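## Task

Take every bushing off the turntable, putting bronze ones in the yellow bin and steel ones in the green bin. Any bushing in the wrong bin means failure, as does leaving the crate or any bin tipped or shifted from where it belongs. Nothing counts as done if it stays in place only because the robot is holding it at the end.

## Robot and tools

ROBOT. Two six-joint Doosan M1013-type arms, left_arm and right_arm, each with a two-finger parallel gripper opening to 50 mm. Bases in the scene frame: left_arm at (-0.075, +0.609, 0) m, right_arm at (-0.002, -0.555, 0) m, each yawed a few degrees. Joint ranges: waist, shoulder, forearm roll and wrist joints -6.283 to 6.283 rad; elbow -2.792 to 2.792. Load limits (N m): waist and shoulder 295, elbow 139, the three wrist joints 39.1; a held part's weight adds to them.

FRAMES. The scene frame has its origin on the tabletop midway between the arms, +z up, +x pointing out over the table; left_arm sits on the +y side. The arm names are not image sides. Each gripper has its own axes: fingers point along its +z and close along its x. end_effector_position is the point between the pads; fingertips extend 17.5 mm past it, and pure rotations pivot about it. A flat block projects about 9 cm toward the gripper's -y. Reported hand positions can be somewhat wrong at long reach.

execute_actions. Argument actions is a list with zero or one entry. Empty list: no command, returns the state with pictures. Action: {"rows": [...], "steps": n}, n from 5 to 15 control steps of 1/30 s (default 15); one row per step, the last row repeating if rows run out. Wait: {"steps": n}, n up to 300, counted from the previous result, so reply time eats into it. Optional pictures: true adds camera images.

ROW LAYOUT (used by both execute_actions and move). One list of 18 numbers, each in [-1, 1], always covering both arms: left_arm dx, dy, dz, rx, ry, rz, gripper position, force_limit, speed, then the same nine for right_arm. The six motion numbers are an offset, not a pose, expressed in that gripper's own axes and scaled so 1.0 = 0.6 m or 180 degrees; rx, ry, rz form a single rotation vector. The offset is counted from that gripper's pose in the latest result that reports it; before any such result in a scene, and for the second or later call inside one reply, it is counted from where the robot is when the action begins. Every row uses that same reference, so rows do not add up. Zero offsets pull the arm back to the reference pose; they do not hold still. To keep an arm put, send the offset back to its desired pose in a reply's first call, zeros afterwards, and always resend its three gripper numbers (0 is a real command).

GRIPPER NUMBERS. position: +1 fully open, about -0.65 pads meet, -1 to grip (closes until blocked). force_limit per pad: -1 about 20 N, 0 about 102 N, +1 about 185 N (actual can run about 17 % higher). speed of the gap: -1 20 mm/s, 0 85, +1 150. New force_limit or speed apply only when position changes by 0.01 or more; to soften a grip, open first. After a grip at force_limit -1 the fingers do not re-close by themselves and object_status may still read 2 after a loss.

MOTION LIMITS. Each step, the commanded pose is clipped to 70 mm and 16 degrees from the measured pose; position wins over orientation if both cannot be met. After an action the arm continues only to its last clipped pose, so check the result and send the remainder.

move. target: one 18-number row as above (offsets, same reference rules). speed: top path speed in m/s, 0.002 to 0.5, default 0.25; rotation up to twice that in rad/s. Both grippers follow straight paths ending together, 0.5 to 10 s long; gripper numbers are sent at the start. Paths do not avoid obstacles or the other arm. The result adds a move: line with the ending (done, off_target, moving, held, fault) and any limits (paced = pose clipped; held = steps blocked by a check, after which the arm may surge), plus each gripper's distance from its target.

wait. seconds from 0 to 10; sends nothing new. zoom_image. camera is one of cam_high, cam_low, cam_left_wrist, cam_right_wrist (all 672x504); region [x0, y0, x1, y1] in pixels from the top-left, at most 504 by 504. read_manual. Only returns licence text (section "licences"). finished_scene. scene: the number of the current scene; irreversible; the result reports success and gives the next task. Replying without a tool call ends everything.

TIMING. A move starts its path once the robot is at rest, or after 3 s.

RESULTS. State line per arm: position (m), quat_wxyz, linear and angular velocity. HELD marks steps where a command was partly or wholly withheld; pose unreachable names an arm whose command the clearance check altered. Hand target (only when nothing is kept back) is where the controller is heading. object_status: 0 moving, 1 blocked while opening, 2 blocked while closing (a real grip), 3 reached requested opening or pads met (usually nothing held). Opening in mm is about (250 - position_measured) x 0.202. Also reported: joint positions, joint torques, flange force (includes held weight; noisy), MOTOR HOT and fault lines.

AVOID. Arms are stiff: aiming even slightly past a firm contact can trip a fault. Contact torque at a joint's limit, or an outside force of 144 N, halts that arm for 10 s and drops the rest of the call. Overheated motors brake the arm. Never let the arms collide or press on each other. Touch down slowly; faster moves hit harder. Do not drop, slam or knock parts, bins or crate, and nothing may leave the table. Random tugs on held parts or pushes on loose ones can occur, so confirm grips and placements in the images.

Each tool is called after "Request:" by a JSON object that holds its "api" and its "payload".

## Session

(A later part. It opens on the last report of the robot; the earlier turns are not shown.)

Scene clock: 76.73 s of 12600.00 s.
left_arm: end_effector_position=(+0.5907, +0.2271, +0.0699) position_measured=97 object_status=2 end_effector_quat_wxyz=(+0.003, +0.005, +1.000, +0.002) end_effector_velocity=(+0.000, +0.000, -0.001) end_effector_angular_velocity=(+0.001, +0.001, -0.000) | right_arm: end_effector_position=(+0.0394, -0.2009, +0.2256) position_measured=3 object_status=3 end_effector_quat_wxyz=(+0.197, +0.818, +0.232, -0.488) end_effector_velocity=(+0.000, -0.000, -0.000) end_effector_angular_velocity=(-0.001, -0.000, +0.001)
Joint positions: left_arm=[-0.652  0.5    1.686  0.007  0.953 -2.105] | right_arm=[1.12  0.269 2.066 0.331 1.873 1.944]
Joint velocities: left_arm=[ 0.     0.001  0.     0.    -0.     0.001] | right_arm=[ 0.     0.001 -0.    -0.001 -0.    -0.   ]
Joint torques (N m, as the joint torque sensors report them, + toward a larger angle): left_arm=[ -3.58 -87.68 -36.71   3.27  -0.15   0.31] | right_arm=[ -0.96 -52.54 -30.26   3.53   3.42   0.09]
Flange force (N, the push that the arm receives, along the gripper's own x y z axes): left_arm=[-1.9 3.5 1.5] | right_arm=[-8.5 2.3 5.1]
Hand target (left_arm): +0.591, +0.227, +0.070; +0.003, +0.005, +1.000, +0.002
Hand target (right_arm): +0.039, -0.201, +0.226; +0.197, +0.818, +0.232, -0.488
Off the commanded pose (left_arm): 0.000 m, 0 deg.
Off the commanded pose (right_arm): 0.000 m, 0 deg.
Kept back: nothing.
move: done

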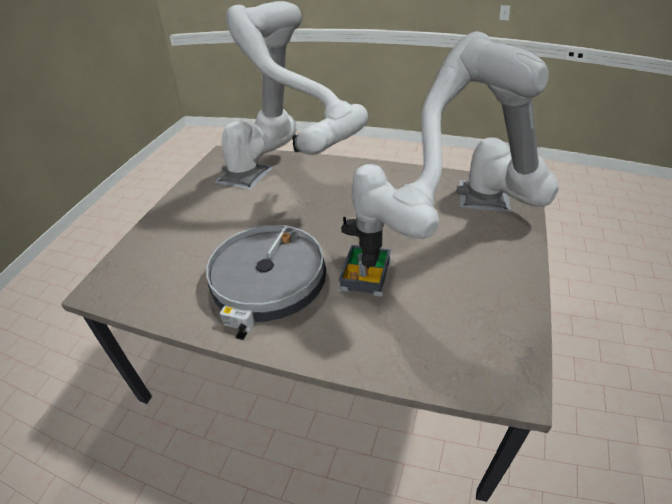

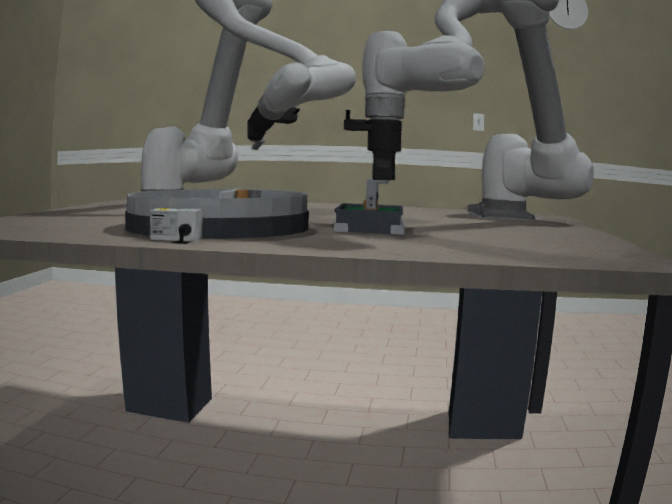

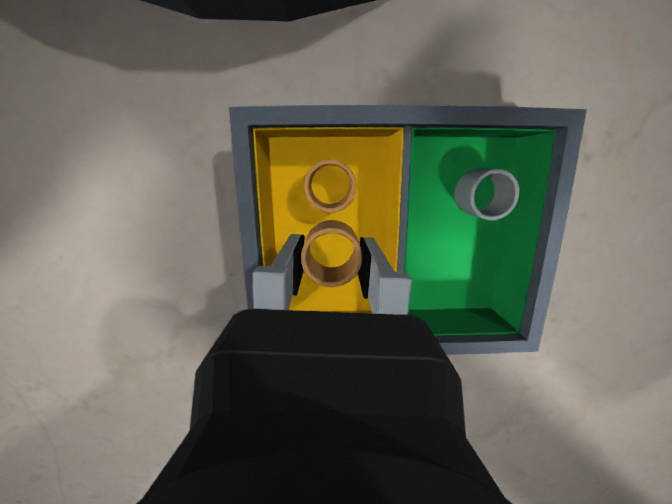

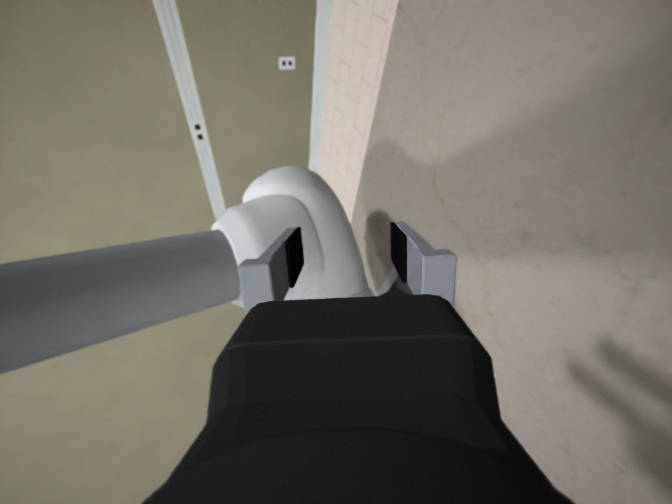

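Request:
{"api": "move", "payload": {"target": [0,0.0085,0.012,0,0,0,-1,-0.5,0.5,0,0,0,0,0,0,1,0,0], "speed": 0.1}}

Request:
{"api": "move", "payload": {"target": [0,0,0.0465,0,0,0,-1,-0.5,0.5,0,0,0,0,0,0,1,0,0], "speed": 0.06}}

Request:
{"api": "move", "payload": {"target": [0,0,0,0,0,0,0.6,-0.5,0.5,0,0,0,0,0,0,1,0,0], "speed": 0.06}}

Request:
{"api": "move", "payload": {"target": [0,0,-0.15,0,0,0,0.6,-0.5,0.5,0,0,0,0,0,0,1,0,0], "speed": 0.3}}

Request:
{"api": "move", "payload": {"target": [0.172,-0.445,0.0,0,0,0,0.6,-0.5,0.5,0,0,0,0,0,0,1,0,0], "speed": 0.4}}

Scene clock: 78.13 s of 12600.00 s.
left_arm: end_effector_position=(+0.5908, +0.2322, +0.0627) position_measured=97 object_status=2 end_effector_quat_wxyz=(+0.003, +0.005, +1.000, +0.002) end_effector_velocity=(+0.000, +0.000, +0.000) end_effector_angular_velocity=(+0.000, -0.000, +0.002) | right_arm: end_effector_position=(+0.0394, -0.2009, +0.2256) position_measured=3 object_status=3 end_effector_quat_wxyz=(+0.197, +0.818, +0.232, -0.488) end_effector_velocity=(+0.000, -0.000, -0.001) end_effector_angular_velocity=(-0.003, +0.002, +0.000)
Joint positions: left_arm=[-0.647  0.504  1.696  0.007  0.94  -2.099] | right_arm=[1.12  0.269 2.066 0.331 1.873 1.944]
Joint velocities: left_arm=[ 0.    -0.     0.     0.    -0.    -0.001] | right_arm=[-0.     0.003 -0.    -0.     0.001 -0.   ]
Joint torques (N m, as the joint torque sensors report them, + toward a larger angle): left_arm=[ -4.31 -87.91 -36.46   3.22  -0.03   0.19] | right_arm=[ -0.43 -53.98 -30.39   3.71   3.39  -0.02]
Flange force (N, the push that the arm receives, along the gripper's own x y z axes): left_arm=[-2.3 4.6 1.9] | right_arm=[-5.0 2.2 4.0]
Hand target (left_arm): +0.591, +0.232, +0.063; +0.003, +0.005, +1.000, +0.002
Hand target (right_arm): +0.039, -0.201, +0.226; +0.197, +0.818, +0.232, -0.488
Off the commanded pose (left_arm): 0.000 m, 0 deg.
Off the commanded pose (right_arm): 0.000 m, 0 deg.
Kept back: nothing.
move: done

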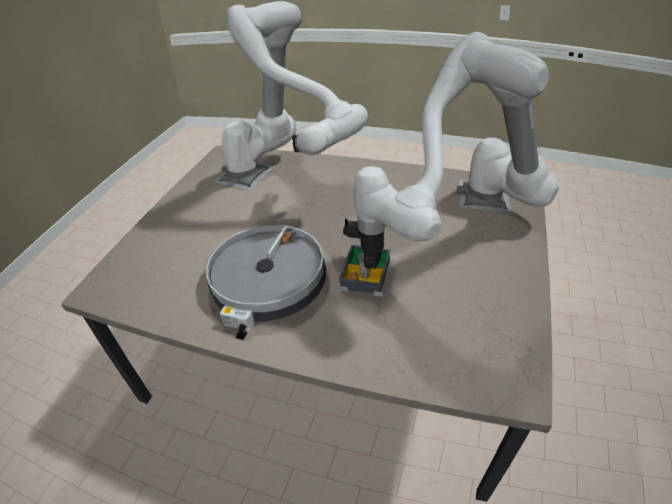

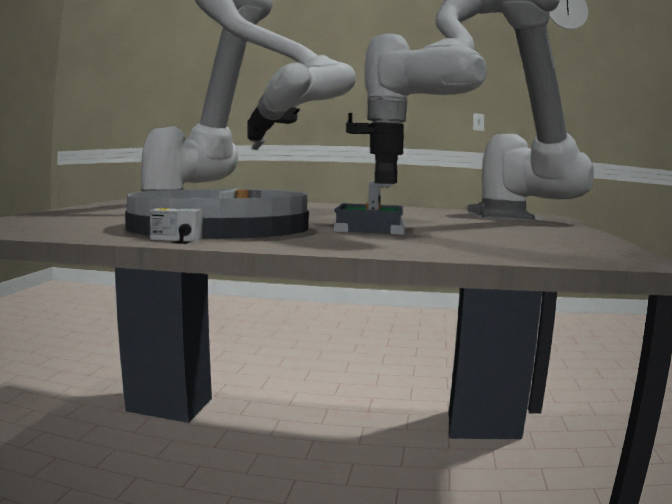

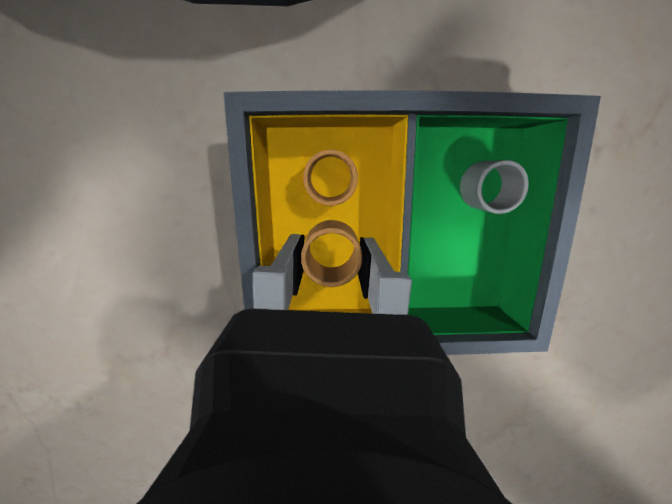

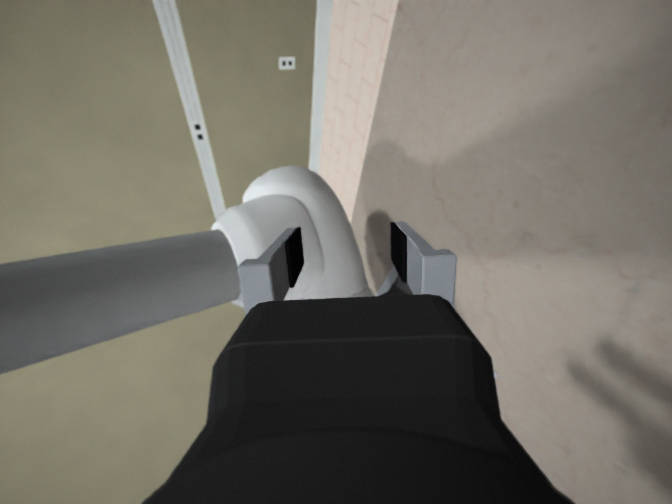

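Scene clock: 78.90 s of 12600.00 s.
left_arm: end_effector_position=(+0.5909, +0.2323, +0.0349) position_measured=97 object_status=2 end_effector_quat_wxyz=(+0.003, +0.005, +1.000, +0.002) end_effector_velocity=(+0.000, +0.000, -0.001) end_effector_angular_velocity=(+0.000, +0.001, +0.000) | right_arm: end_effector_position=(+0.0394, -0.2009, +0.2256) position_measured=3 object_status=3 end_effector_quat_wxyz=(+0.197, +0.818, +0.232, -0.488) end_effector_velocity=(+0.000, -0.001, +0.001) end_effector_angular_velocity=(-0.000, -0.001, +0.001)
Joint positions: left_arm=[-0.646  0.531  1.712  0.008  0.896 -2.1  ] | right_arm=[1.12  0.269 2.066 0.331 1.873 1.944]
Joint velocities: left_arm=[ 0.     0.001 -0.    -0.    -0.    -0.   ] | right_arm=[-0.    -0.001 -0.    -0.002  0.001 -0.   ]
Joint torques (N m, as the joint torque sensors report them, + toward a larger angle): left_arm=[ -3.31 -88.22 -35.28   3.14  -0.24   0.46] | right_arm=[ -1.19 -53.8  -30.37   3.53   3.45   0.08]
Flange force (N, the push that the arm receives, along the gripper's own x y z axes): left_arm=[-0.8 3.5 1.2] | right_arm=[-6.3 1.1 4.8]
Hand target (left_arm): +0.591, +0.232, +0.035; +0.003, +0.005, +1.000, +0.002
Hand target (right_arm): +0.039, -0.201, +0.226; +0.197, +0.818, +0.232, -0.488
Off the commanded pose (left_arm): 0.000 m, 0 deg.
Off the commanded pose (right_arm): 0.000 m, 0 deg.
Kept back: nothing.
move: done

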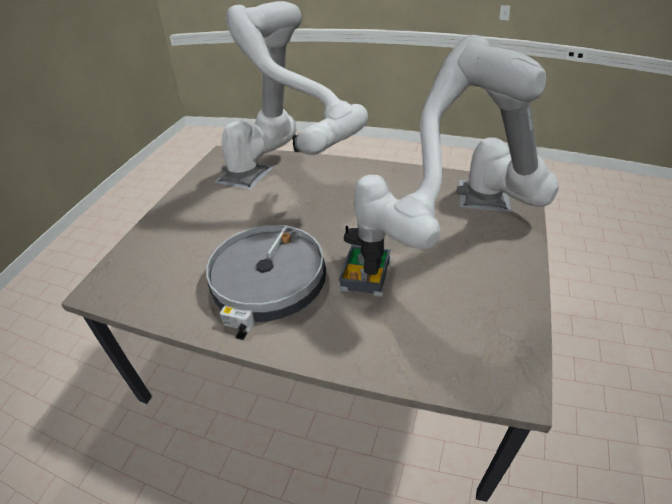

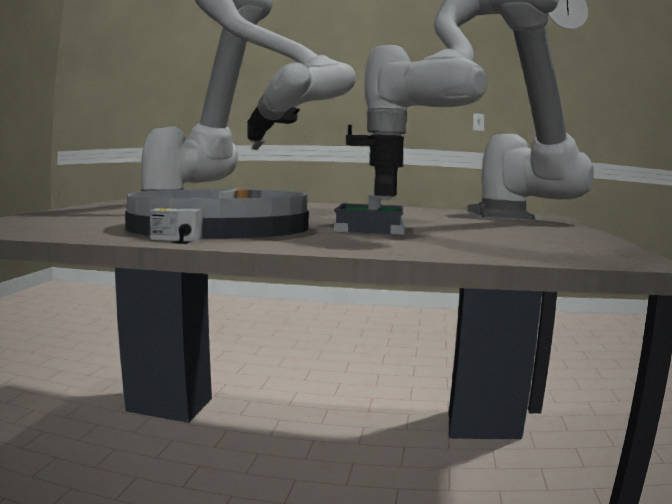

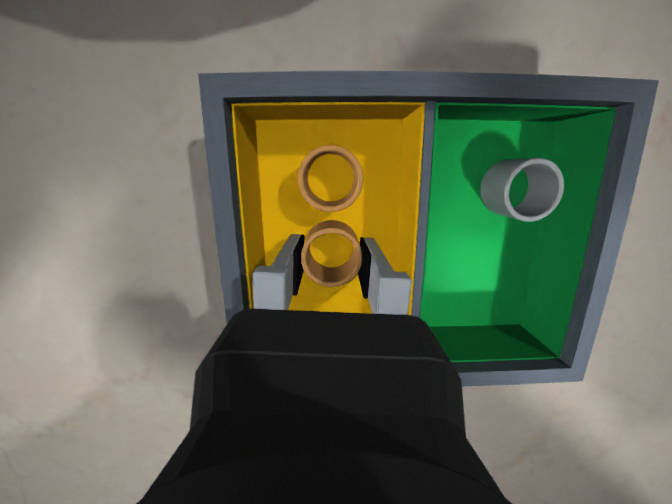

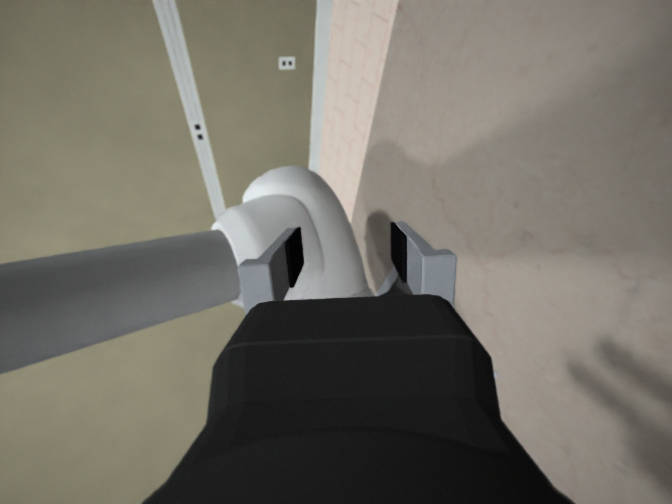

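Scene clock: 79.40 s of 12600.00 s.
left_arm: end_effector_position=(+0.5909, +0.2323, +0.0349) position_measured=63 object_status=3 end_effector_quat_wxyz=(+0.003, +0.005, +1.000, +0.002) end_effector_velocity=(-0.001, +0.001, -0.003) end_effector_angular_velocity=(+0.002, +0.003, +0.001) | right_arm: end_effector_position=(+0.0394, -0.2009, +0.2256) position_measured=3 object_status=3 end_effector_quat_wxyz=(+0.197, +0.818, +0.232, -0.488) end_effector_velocity=(+0.000, -0.000, -0.000) end_effector_angular_velocity=(-0.001, -0.001, +0.001)
Joint positions: left_arm=[-0.646  0.531  1.712  0.008  0.896 -2.1  ] | right_arm=[1.12  0.269 2.066 0.331 1.873 1.944]
Joint velocities: left_arm=[ 0.     0.003  0.001  0.    -0.    -0.001] | right_arm=[ 0.    -0.     0.    -0.002  0.    -0.   ]
Joint torques (N m, as the joint torque sensors report them, + toward a larger angle): left_arm=[ -3.28 -87.72 -34.65   3.06  -0.1    0.17] | right_arm=[ -0.62 -53.16 -30.31   3.57   3.34  -0.02]
Flange force (N, the push that the arm receives, along the gripper's own x y z axes): left_arm=[-1.6 3.6 1.3] | right_arm=[-7.0 2.3 4.5]
Hand target (left_arm): +0.591, +0.232, +0.035; +0.003, +0.005, +1.000, +0.002
Hand target (right_arm): +0.039, -0.201, +0.226; +0.197, +0.818, +0.232, -0.488
Off the commanded pose (left_arm): 0.000 m, 0 deg.
Off the commanded pose (right_arm): 0.000 m, 0 deg.
Kept back: nothing.
move: done

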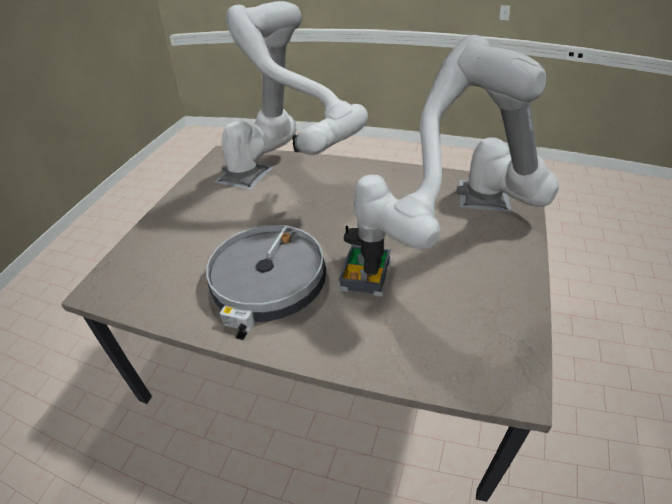

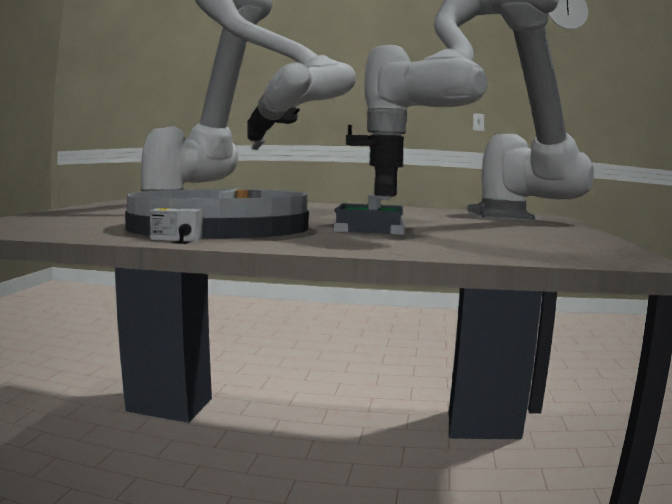

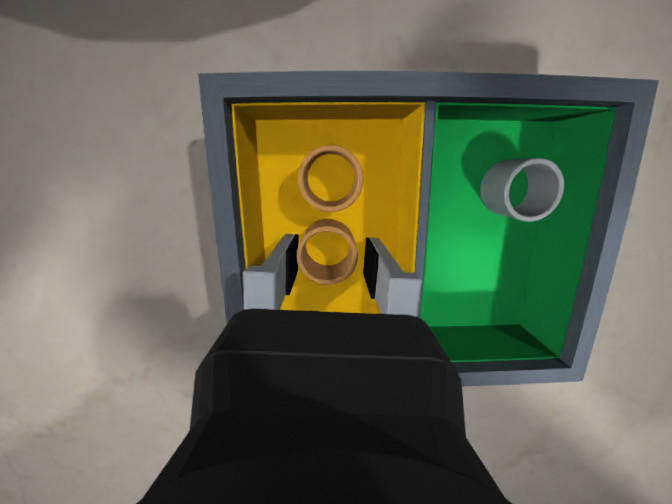

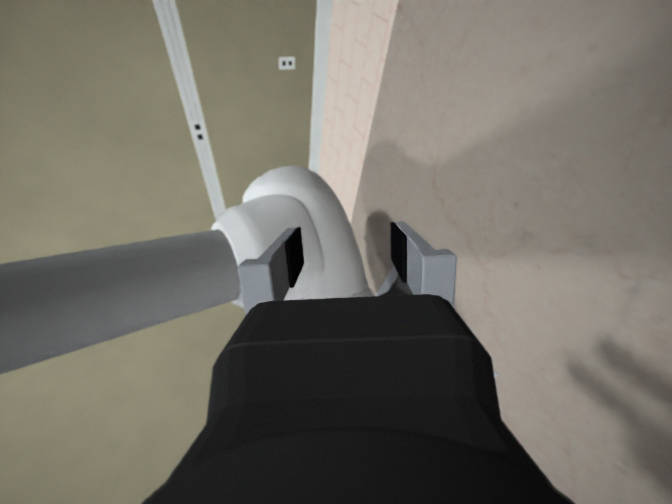

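Scene clock: 80.17 s of 12600.00 s.
left_arm: end_effector_position=(+0.5904, +0.2320, +0.1248) position_measured=63 object_status=3 end_effector_quat_wxyz=(+0.003, +0.005, +1.000, +0.002) end_effector_velocity=(+0.001, -0.000, +0.001) end_effector_angular_velocity=(-0.001, -0.001, -0.000) | right_arm: end_effector_position=(+0.0394, -0.2009, +0.2256) position_measured=3 object_status=3 end_effector_quat_wxyz=(+0.197, +0.818, +0.232, -0.488) end_effector_velocity=(+0.000, -0.000, -0.000) end_effector_angular_velocity=(-0.000, -0.001, +0.001)
Joint positions: left_arm=[-0.647  0.448  1.652  0.007  1.039 -2.099] | right_arm=[1.12  0.269 2.066 0.331 1.873 1.944]
Joint velocities: left_arm=[ 0.    -0.001 -0.002 -0.     0.001  0.001] | right_arm=[ 0.    -0.    -0.    -0.002 -0.    -0.   ]
Joint torques (N m, as the joint torque sensors report them, + toward a larger angle): left_arm=[ -1.99 -85.7  -39.1    3.47  -0.09   0.15] | right_arm=[ -0.71 -53.35 -30.03   3.54   3.36  -0.01]
Flange force (N, the push that the arm receives, along the gripper's own x y z axes): left_arm=[-1.3 1.6 2.8] | right_arm=[-6.7 1.8 3.9]
Hand target (left_arm): +0.590, +0.232, +0.125; +0.003, +0.005, +1.000, +0.002
Hand target (right_arm): +0.039, -0.201, +0.226; +0.197, +0.818, +0.232, -0.488
Off the commanded pose (left_arm): 0.000 m, 0 deg.
Off the commanded pose (right_arm): 0.000 m, 0 deg.
Kept back: nothing.
move: done

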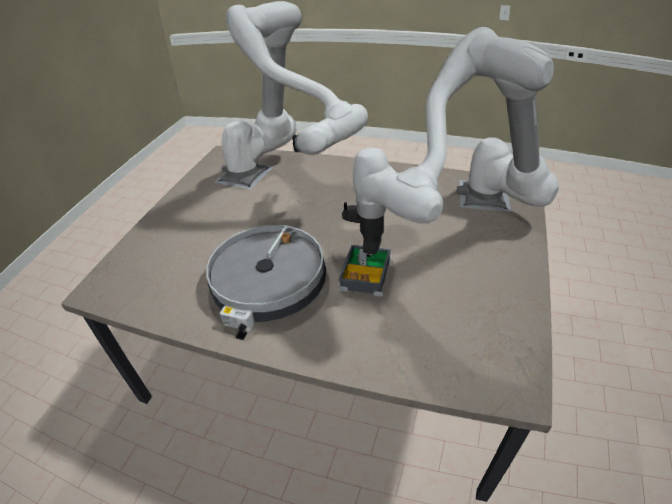

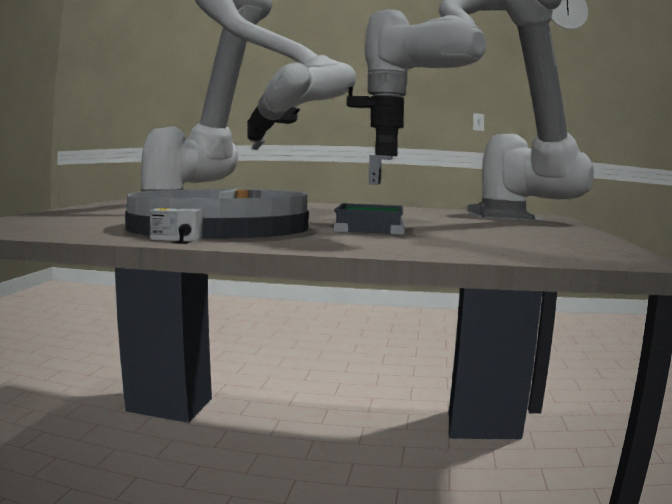

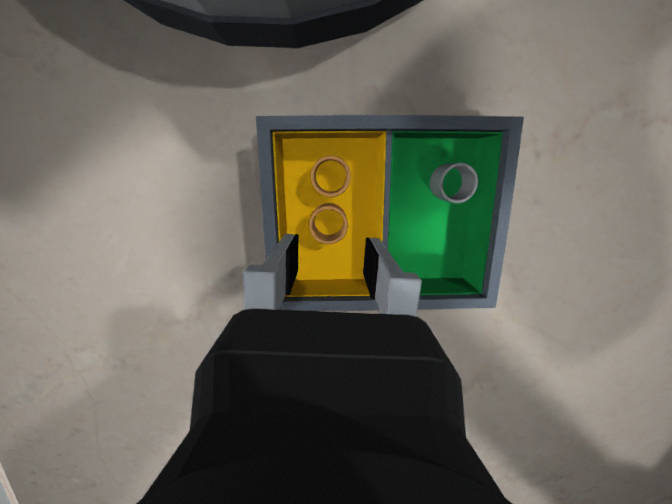

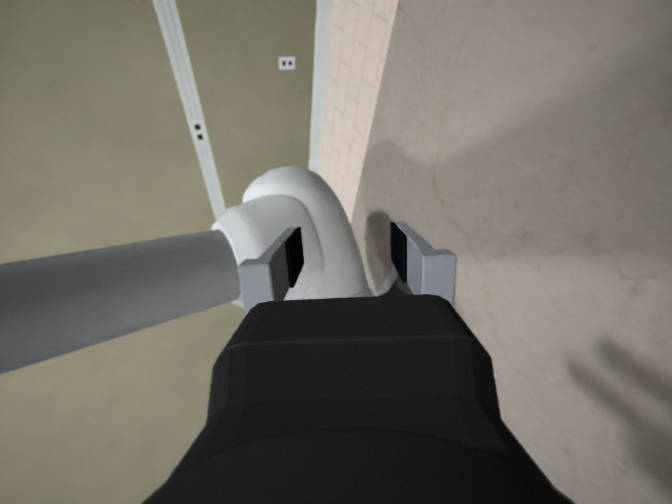

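Scene clock: 81.37 s of 12600.00 s.
left_arm: end_effector_position=(+0.4843, -0.0339, +0.1235) position_measured=63 object_status=3 end_effector_quat_wxyz=(+0.003, +0.005, +1.000, +0.002) end_effector_velocity=(-0.001, -0.002, +0.002) end_effector_angular_velocity=(-0.002, -0.001, -0.002) | right_arm: end_effector_position=(+0.0394, -0.2009, +0.2256) position_measured=3 object_status=3 end_effector_quat_wxyz=(+0.197, +0.818, +0.232, -0.488) end_effector_velocity=(+0.000, -0.000, +0.000) end_effector_angular_velocity=(-0.001, +0.000, +0.001)
Joint positions: left_arm=[-0.991  0.565  1.467  0.007  1.109 -2.443] | right_arm=[1.12  0.269 2.066 0.331 1.873 1.944]
Joint velocities: left_arm=[-0.002 -0.001 -0.002 -0.     0.     0.   ] | right_arm=[-0.     0.    -0.    -0.001  0.001 -0.   ]
Joint torques (N m, as the joint torque sensors report them, + toward a larger angle): left_arm=[ -1.9  -95.52 -39.96   3.73  -0.1    0.11] | right_arm=[ -1.61 -54.14 -30.45   3.61   3.44  -0.06]
Flange force (N, the push that the arm receives, along the gripper's own x y z axes): left_arm=[0.0 3.1 0.1] | right_arm=[-5.8 0.1 4.9]
Hand target (left_arm): +0.484, -0.034, +0.123; +0.003, +0.005, +1.000, +0.002
Hand target (right_arm): +0.039, -0.201, +0.226; +0.197, +0.818, +0.232, -0.488
Off the commanded pose (left_arm): 0.000 m, 0 deg.
Off the commanded pose (right_arm): 0.000 m, 0 deg.
Kept back: nothing.
move: done

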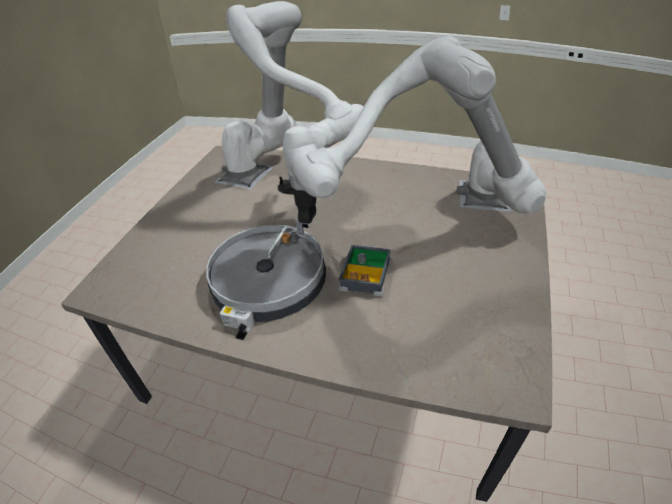

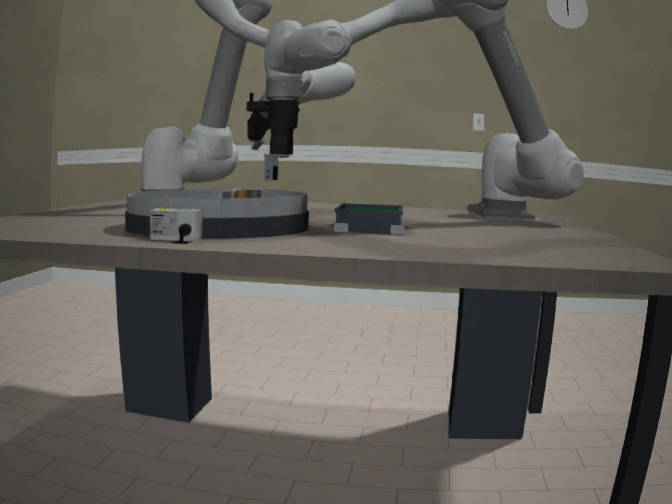

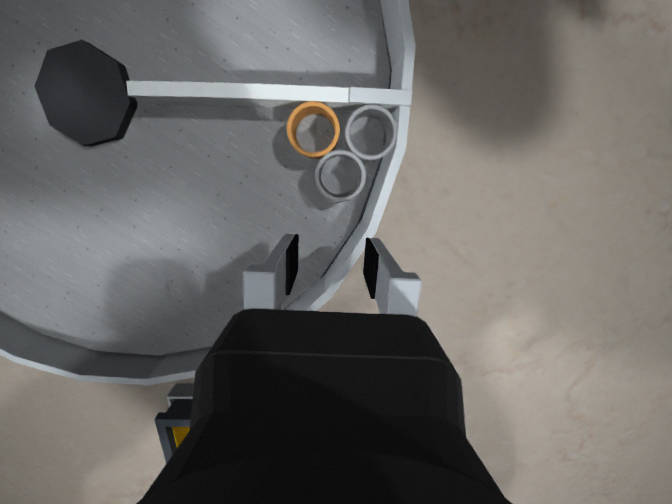

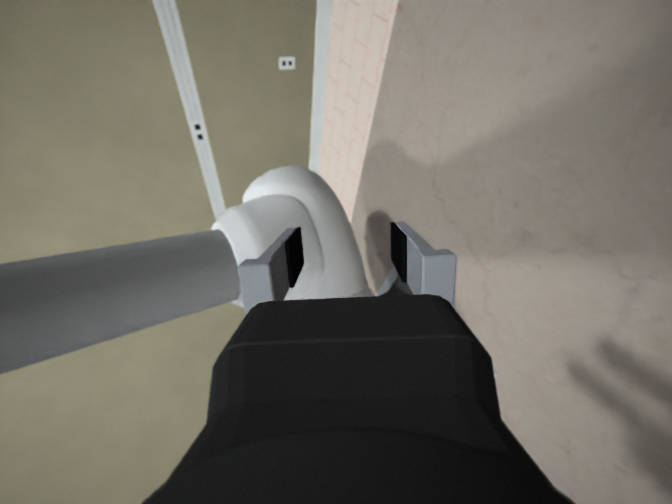

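Request:
{"api": "zoom_image", "payload": {"camera": "cam_left_wrist", "region": [250, 70, 450, 250]}}

Region (250, 70, 450, 250) of cam_left_wrist's 672x504 image, scaled by 2.520, with more detail than that image has; it fills the top 454 rows of this view, and the rest is white.

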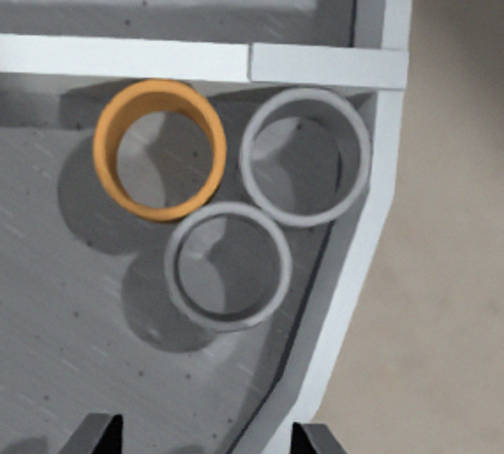

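Request:
{"api": "move", "payload": {"target": [-0.0625,-0.1112,0.0292,0.1389,0,0,0.6,-0.5,0.5,0,0,0,0,0,0,1,0,0], "speed": 0.3}}

Scene clock: 88.40 s of 12600.00 s.
left_arm: end_effector_position=(+0.5210, -0.1010, +0.1059) position_measured=63 object_status=3 end_effector_quat_wxyz=(+0.001, +0.006, +0.977, -0.215) end_effector_velocity=(+0.000, +0.001, -0.002) end_effector_angular_velocity=(+0.001, +0.002, +0.000) | right_arm: end_effector_position=(+0.0394, -0.2009, +0.2256) position_measured=3 object_status=3 end_effector_quat_wxyz=(+0.197, +0.818, +0.232, -0.488) end_effector_velocity=(-0.000, +0.000, -0.000) end_effector_angular_velocity=(-0.001, +0.001, -0.001)
Joint positions: left_arm=[-0.908  0.588  1.544 -0.449  0.743 -2.063] | right_arm=[1.12  0.269 2.066 0.331 1.873 1.944]
Joint velocities: left_arm=[ 0.001  0.002  0.002 -0.002 -0.001  0.003] | right_arm=[-0.     0.002  0.     0.001  0.     0.   ]
Joint torques (N m, as the joint torque sensors report them, + toward a larger angle): left_arm=[ -2.24 -95.56 -38.58   1.67  -0.75   0.58] | right_arm=[ -1.71 -53.88 -30.72   3.67   3.35   0.04]
Flange force (N, the push that the arm receives, along the gripper's own x y z axes): left_arm=[0.7 3.2 -0.9] | right_arm=[-5.2 0.4 5.2]
Hand target (left_arm): +0.521, -0.101, +0.106; +0.001, +0.006, +0.977, -0.215
Hand target (right_arm): +0.039, -0.201, +0.226; +0.197, +0.818, +0.232, -0.488
Off the commanded pose (left_arm): 0.000 m, 0 deg.
Off the commanded pose (right_arm): 0.000 m, 0 deg.
Kept back: nothing.
move: done

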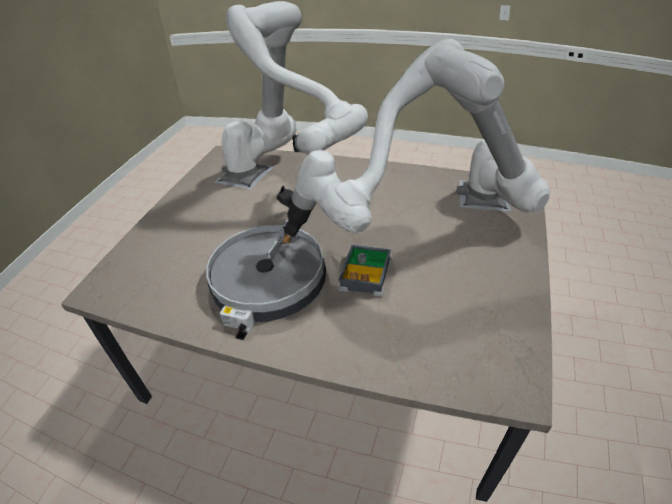

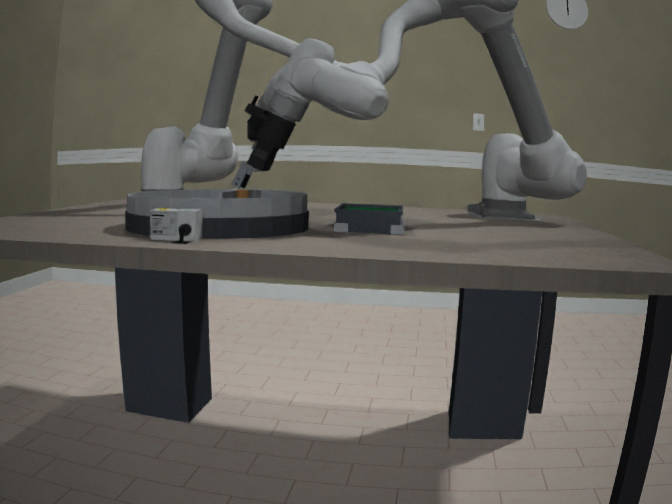

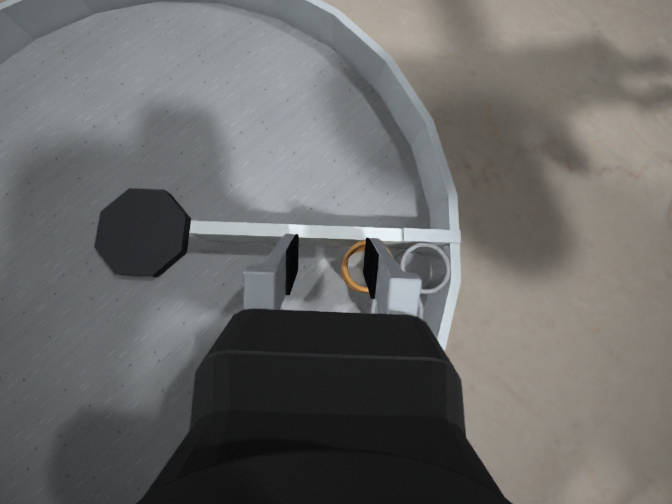

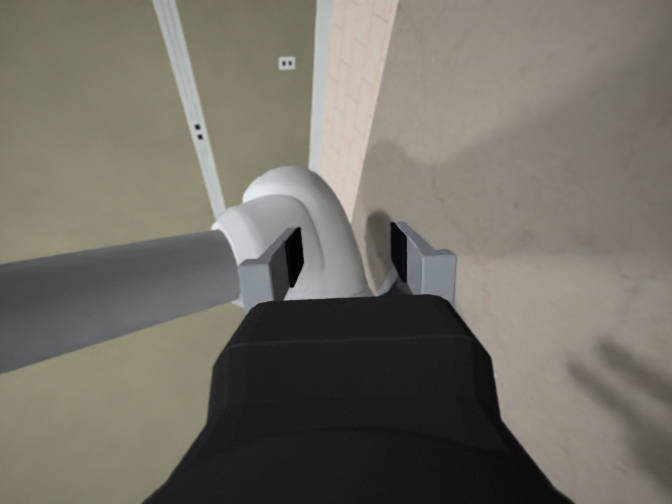

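Request:
{"api": "zoom_image", "payload": {"camera": "cam_left_wrist", "region": [270, 200, 470, 320]}}

Region (270, 200, 470, 320) of cam_left_wrist's 672x504 image, scaled by 2.520, with more detail than that image has; it fills the top 302 rows of this view, and the rest is white.

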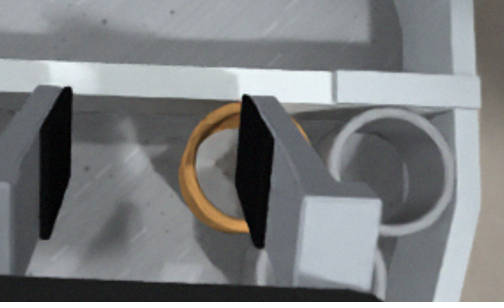

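Request:
{"api": "move", "payload": {"target": [-0.0025,0.0093,0.01405,0,0,0,0.6,-0.5,0.5,0,0,0,0,0,0,1,0,0], "speed": 0.04}}

Request:
{"api": "move", "payload": {"target": [-0.0833,0,0,0,0,0,0.6,-0.5,0.5,0,0,0,0,0,0,1,0,0], "speed": 0.06}}

Scene clock: 89.73 s of 12600.00 s.
left_arm: end_effector_position=(+0.5226, -0.0995, +0.0959) position_measured=63 object_status=3 end_effector_quat_wxyz=(+0.001, +0.006, +0.977, -0.215) end_effector_velocity=(-0.000, -0.000, -0.001) end_effector_angular_velocity=(+0.000, -0.000, -0.001) | right_arm: end_effector_position=(+0.0394, -0.2009, +0.2256) position_measured=3 object_status=3 end_effector_quat_wxyz=(+0.197, +0.818, +0.232, -0.488) end_effector_velocity=(-0.000, +0.000, +0.000) end_effector_angular_velocity=(+0.002, -0.001, -0.001)
Joint positions: left_arm=[-0.906  0.596  1.55  -0.457  0.731 -2.051] | right_arm=[1.12  0.269 2.066 0.331 1.873 1.944]
Joint velocities: left_arm=[-0.     0.001 -0.    -0.    -0.     0.002] | right_arm=[ 0.    -0.002  0.     0.001 -0.001 -0.   ]
Joint torques (N m, as the joint torque sensors report them, + toward a larger angle): left_arm=[ -1.71 -96.78 -37.27   2.3   -1.01   0.27] | right_arm=[  1.06 -53.9  -30.36   3.68   3.6   -0.13]
Flange force (N, the push that the arm receives, along the gripper's own x y z axes): left_arm=[-1.3 1.1 -0.1] | right_arm=[-5.3 4.6 3.6]
Hand target (left_arm): +0.523, -0.099, +0.096; +0.001, +0.006, +0.977, -0.215
Hand target (right_arm): +0.039, -0.201, +0.226; +0.197, +0.818, +0.232, -0.488
Off the commanded pose (left_arm): 0.000 m, 0 deg.
Off the commanded pose (right_arm): 0.000 m, 0 deg.
Kept back: nothing.
move: done

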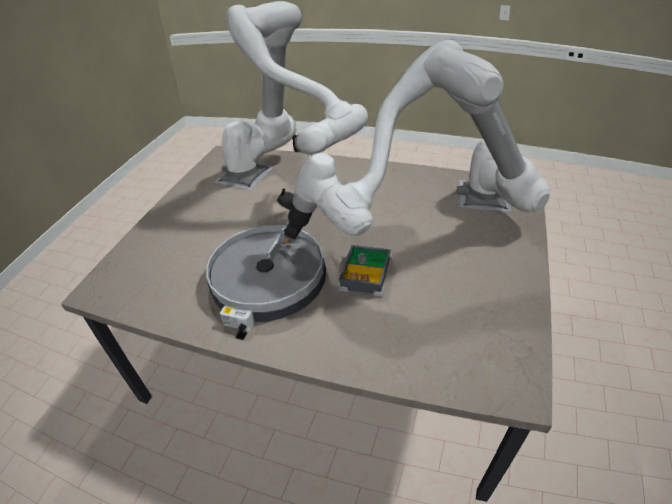

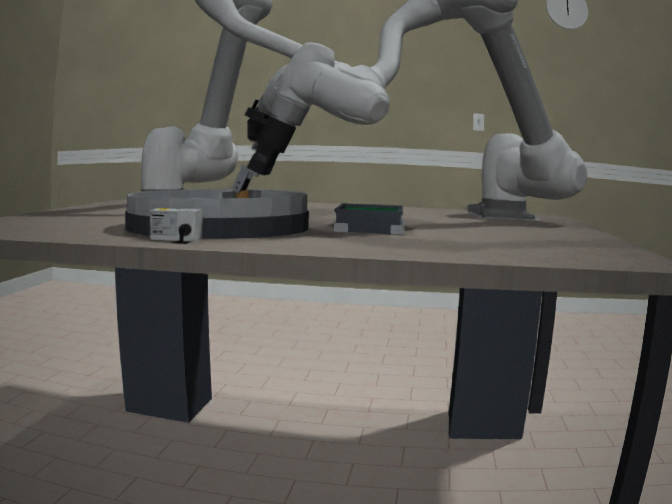

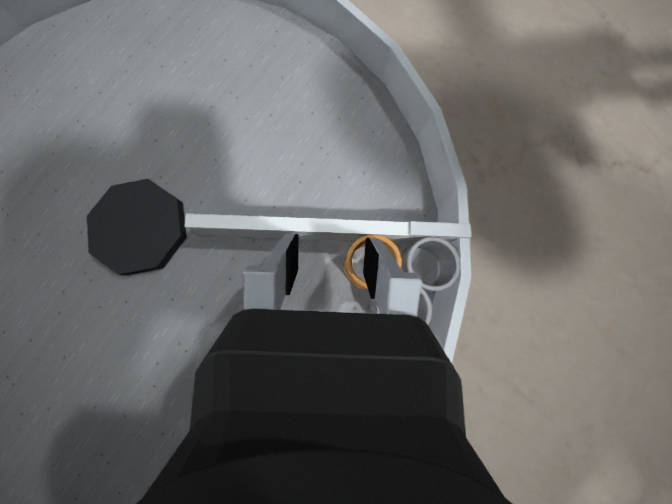

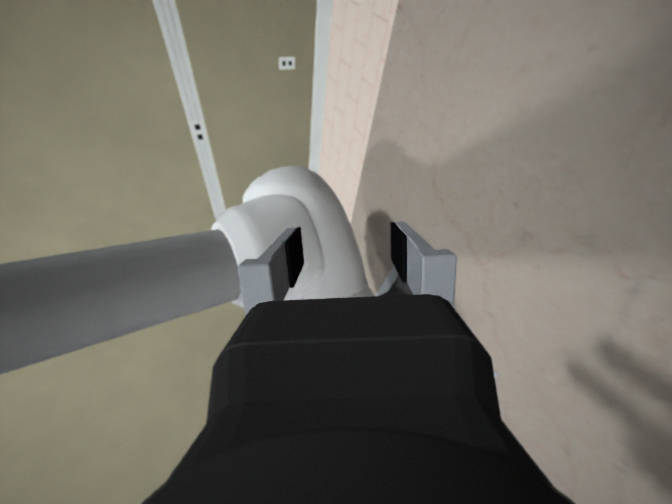

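Scene clock: 90.87 s of 12600.00 s.
left_arm: end_effector_position=(+0.5725, -0.1000, +0.0961) position_measured=63 object_status=3 end_effector_quat_wxyz=(+0.001, +0.006, +0.977, -0.215) end_effector_velocity=(-0.000, -0.001, +0.001) end_effector_angular_velocity=(-0.000, -0.001, -0.001) | right_arm: end_effector_position=(+0.0394, -0.2009, +0.2256) position_measured=3 object_status=3 end_effector_quat_wxyz=(+0.197, +0.818, +0.232, -0.488) end_effector_velocity=(-0.000, +0.000, -0.000) end_effector_angular_velocity=(+0.000, +0.001, -0.001)
Joint positions: left_arm=[-0.864  0.648  1.459 -0.45   0.782 -2.03 ] | right_arm=[1.12  0.269 2.066 0.331 1.873 1.944]
Joint velocities: left_arm=[-0.    -0.    -0.001  0.     0.     0.   ] | right_arm=[-0.     0.001 -0.     0.001 -0.001 -0.   ]
Joint torques (N m, as the joint torque sensors report them, + toward a larger angle): left_arm=[  -4.36 -102.17  -38.5     2.09   -0.72    0.08] | right_arm=[  0.73 -53.04 -29.89   3.69   3.33   0.02]
Flange force (N, the push that the arm receives, along the gripper's own x y z axes): left_arm=[-2.4 4.1 -1.8] | right_arm=[-7.0 4.6 3.0]
Hand target (left_arm): +0.573, -0.100, +0.096; +0.001, +0.006, +0.977, -0.215
Hand target (right_arm): +0.039, -0.201, +0.226; +0.197, +0.818, +0.232, -0.488
Off the commanded pose (left_arm): 0.000 m, 0 deg.
Off the commanded pose (right_arm): 0.000 m, 0 deg.
Kept back: nothing.
move: done

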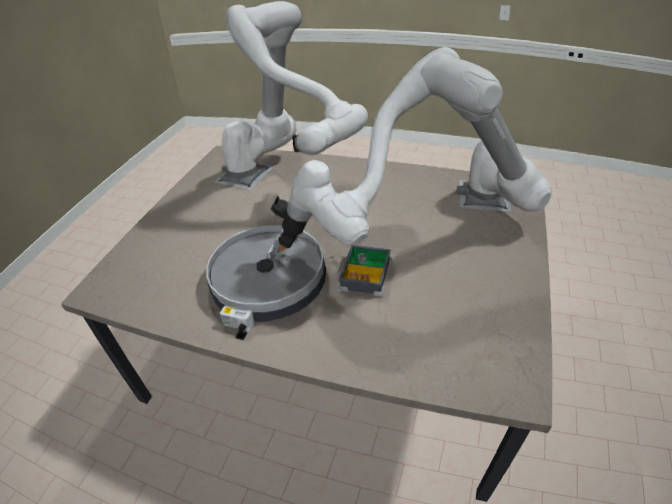

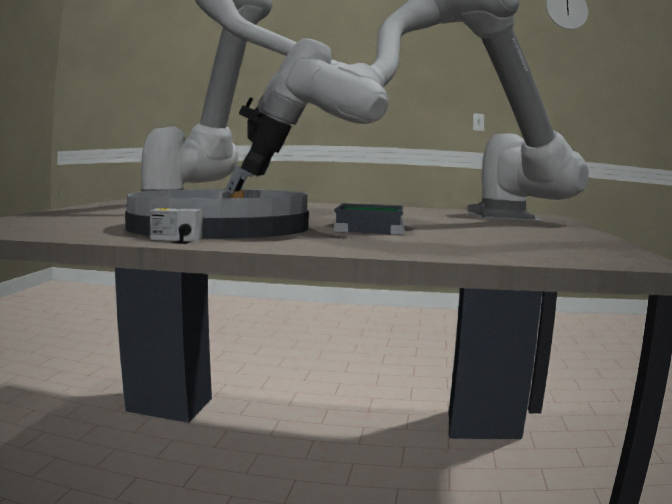

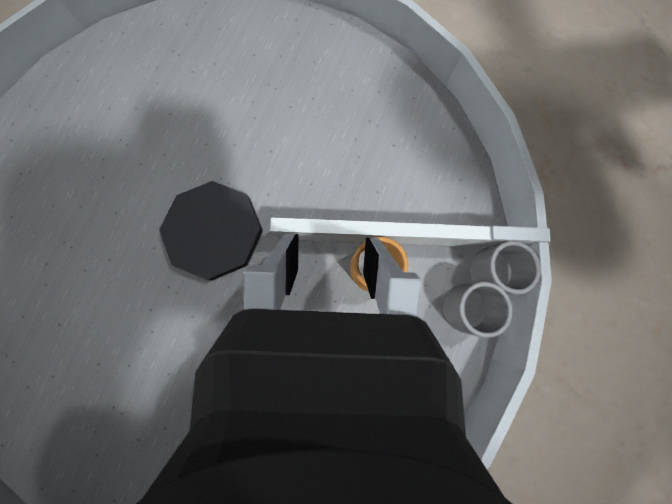

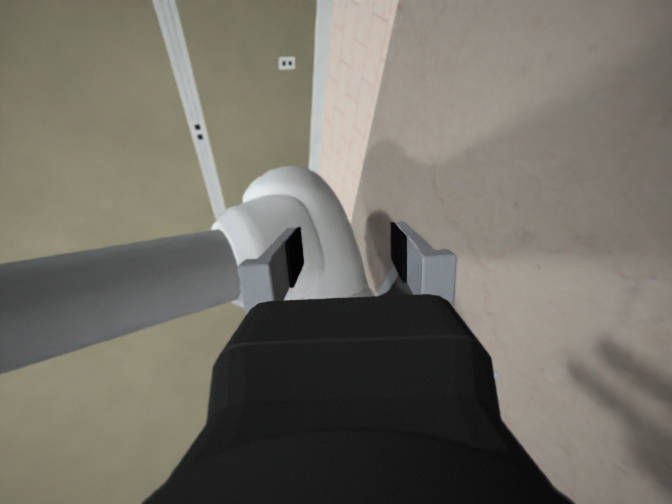

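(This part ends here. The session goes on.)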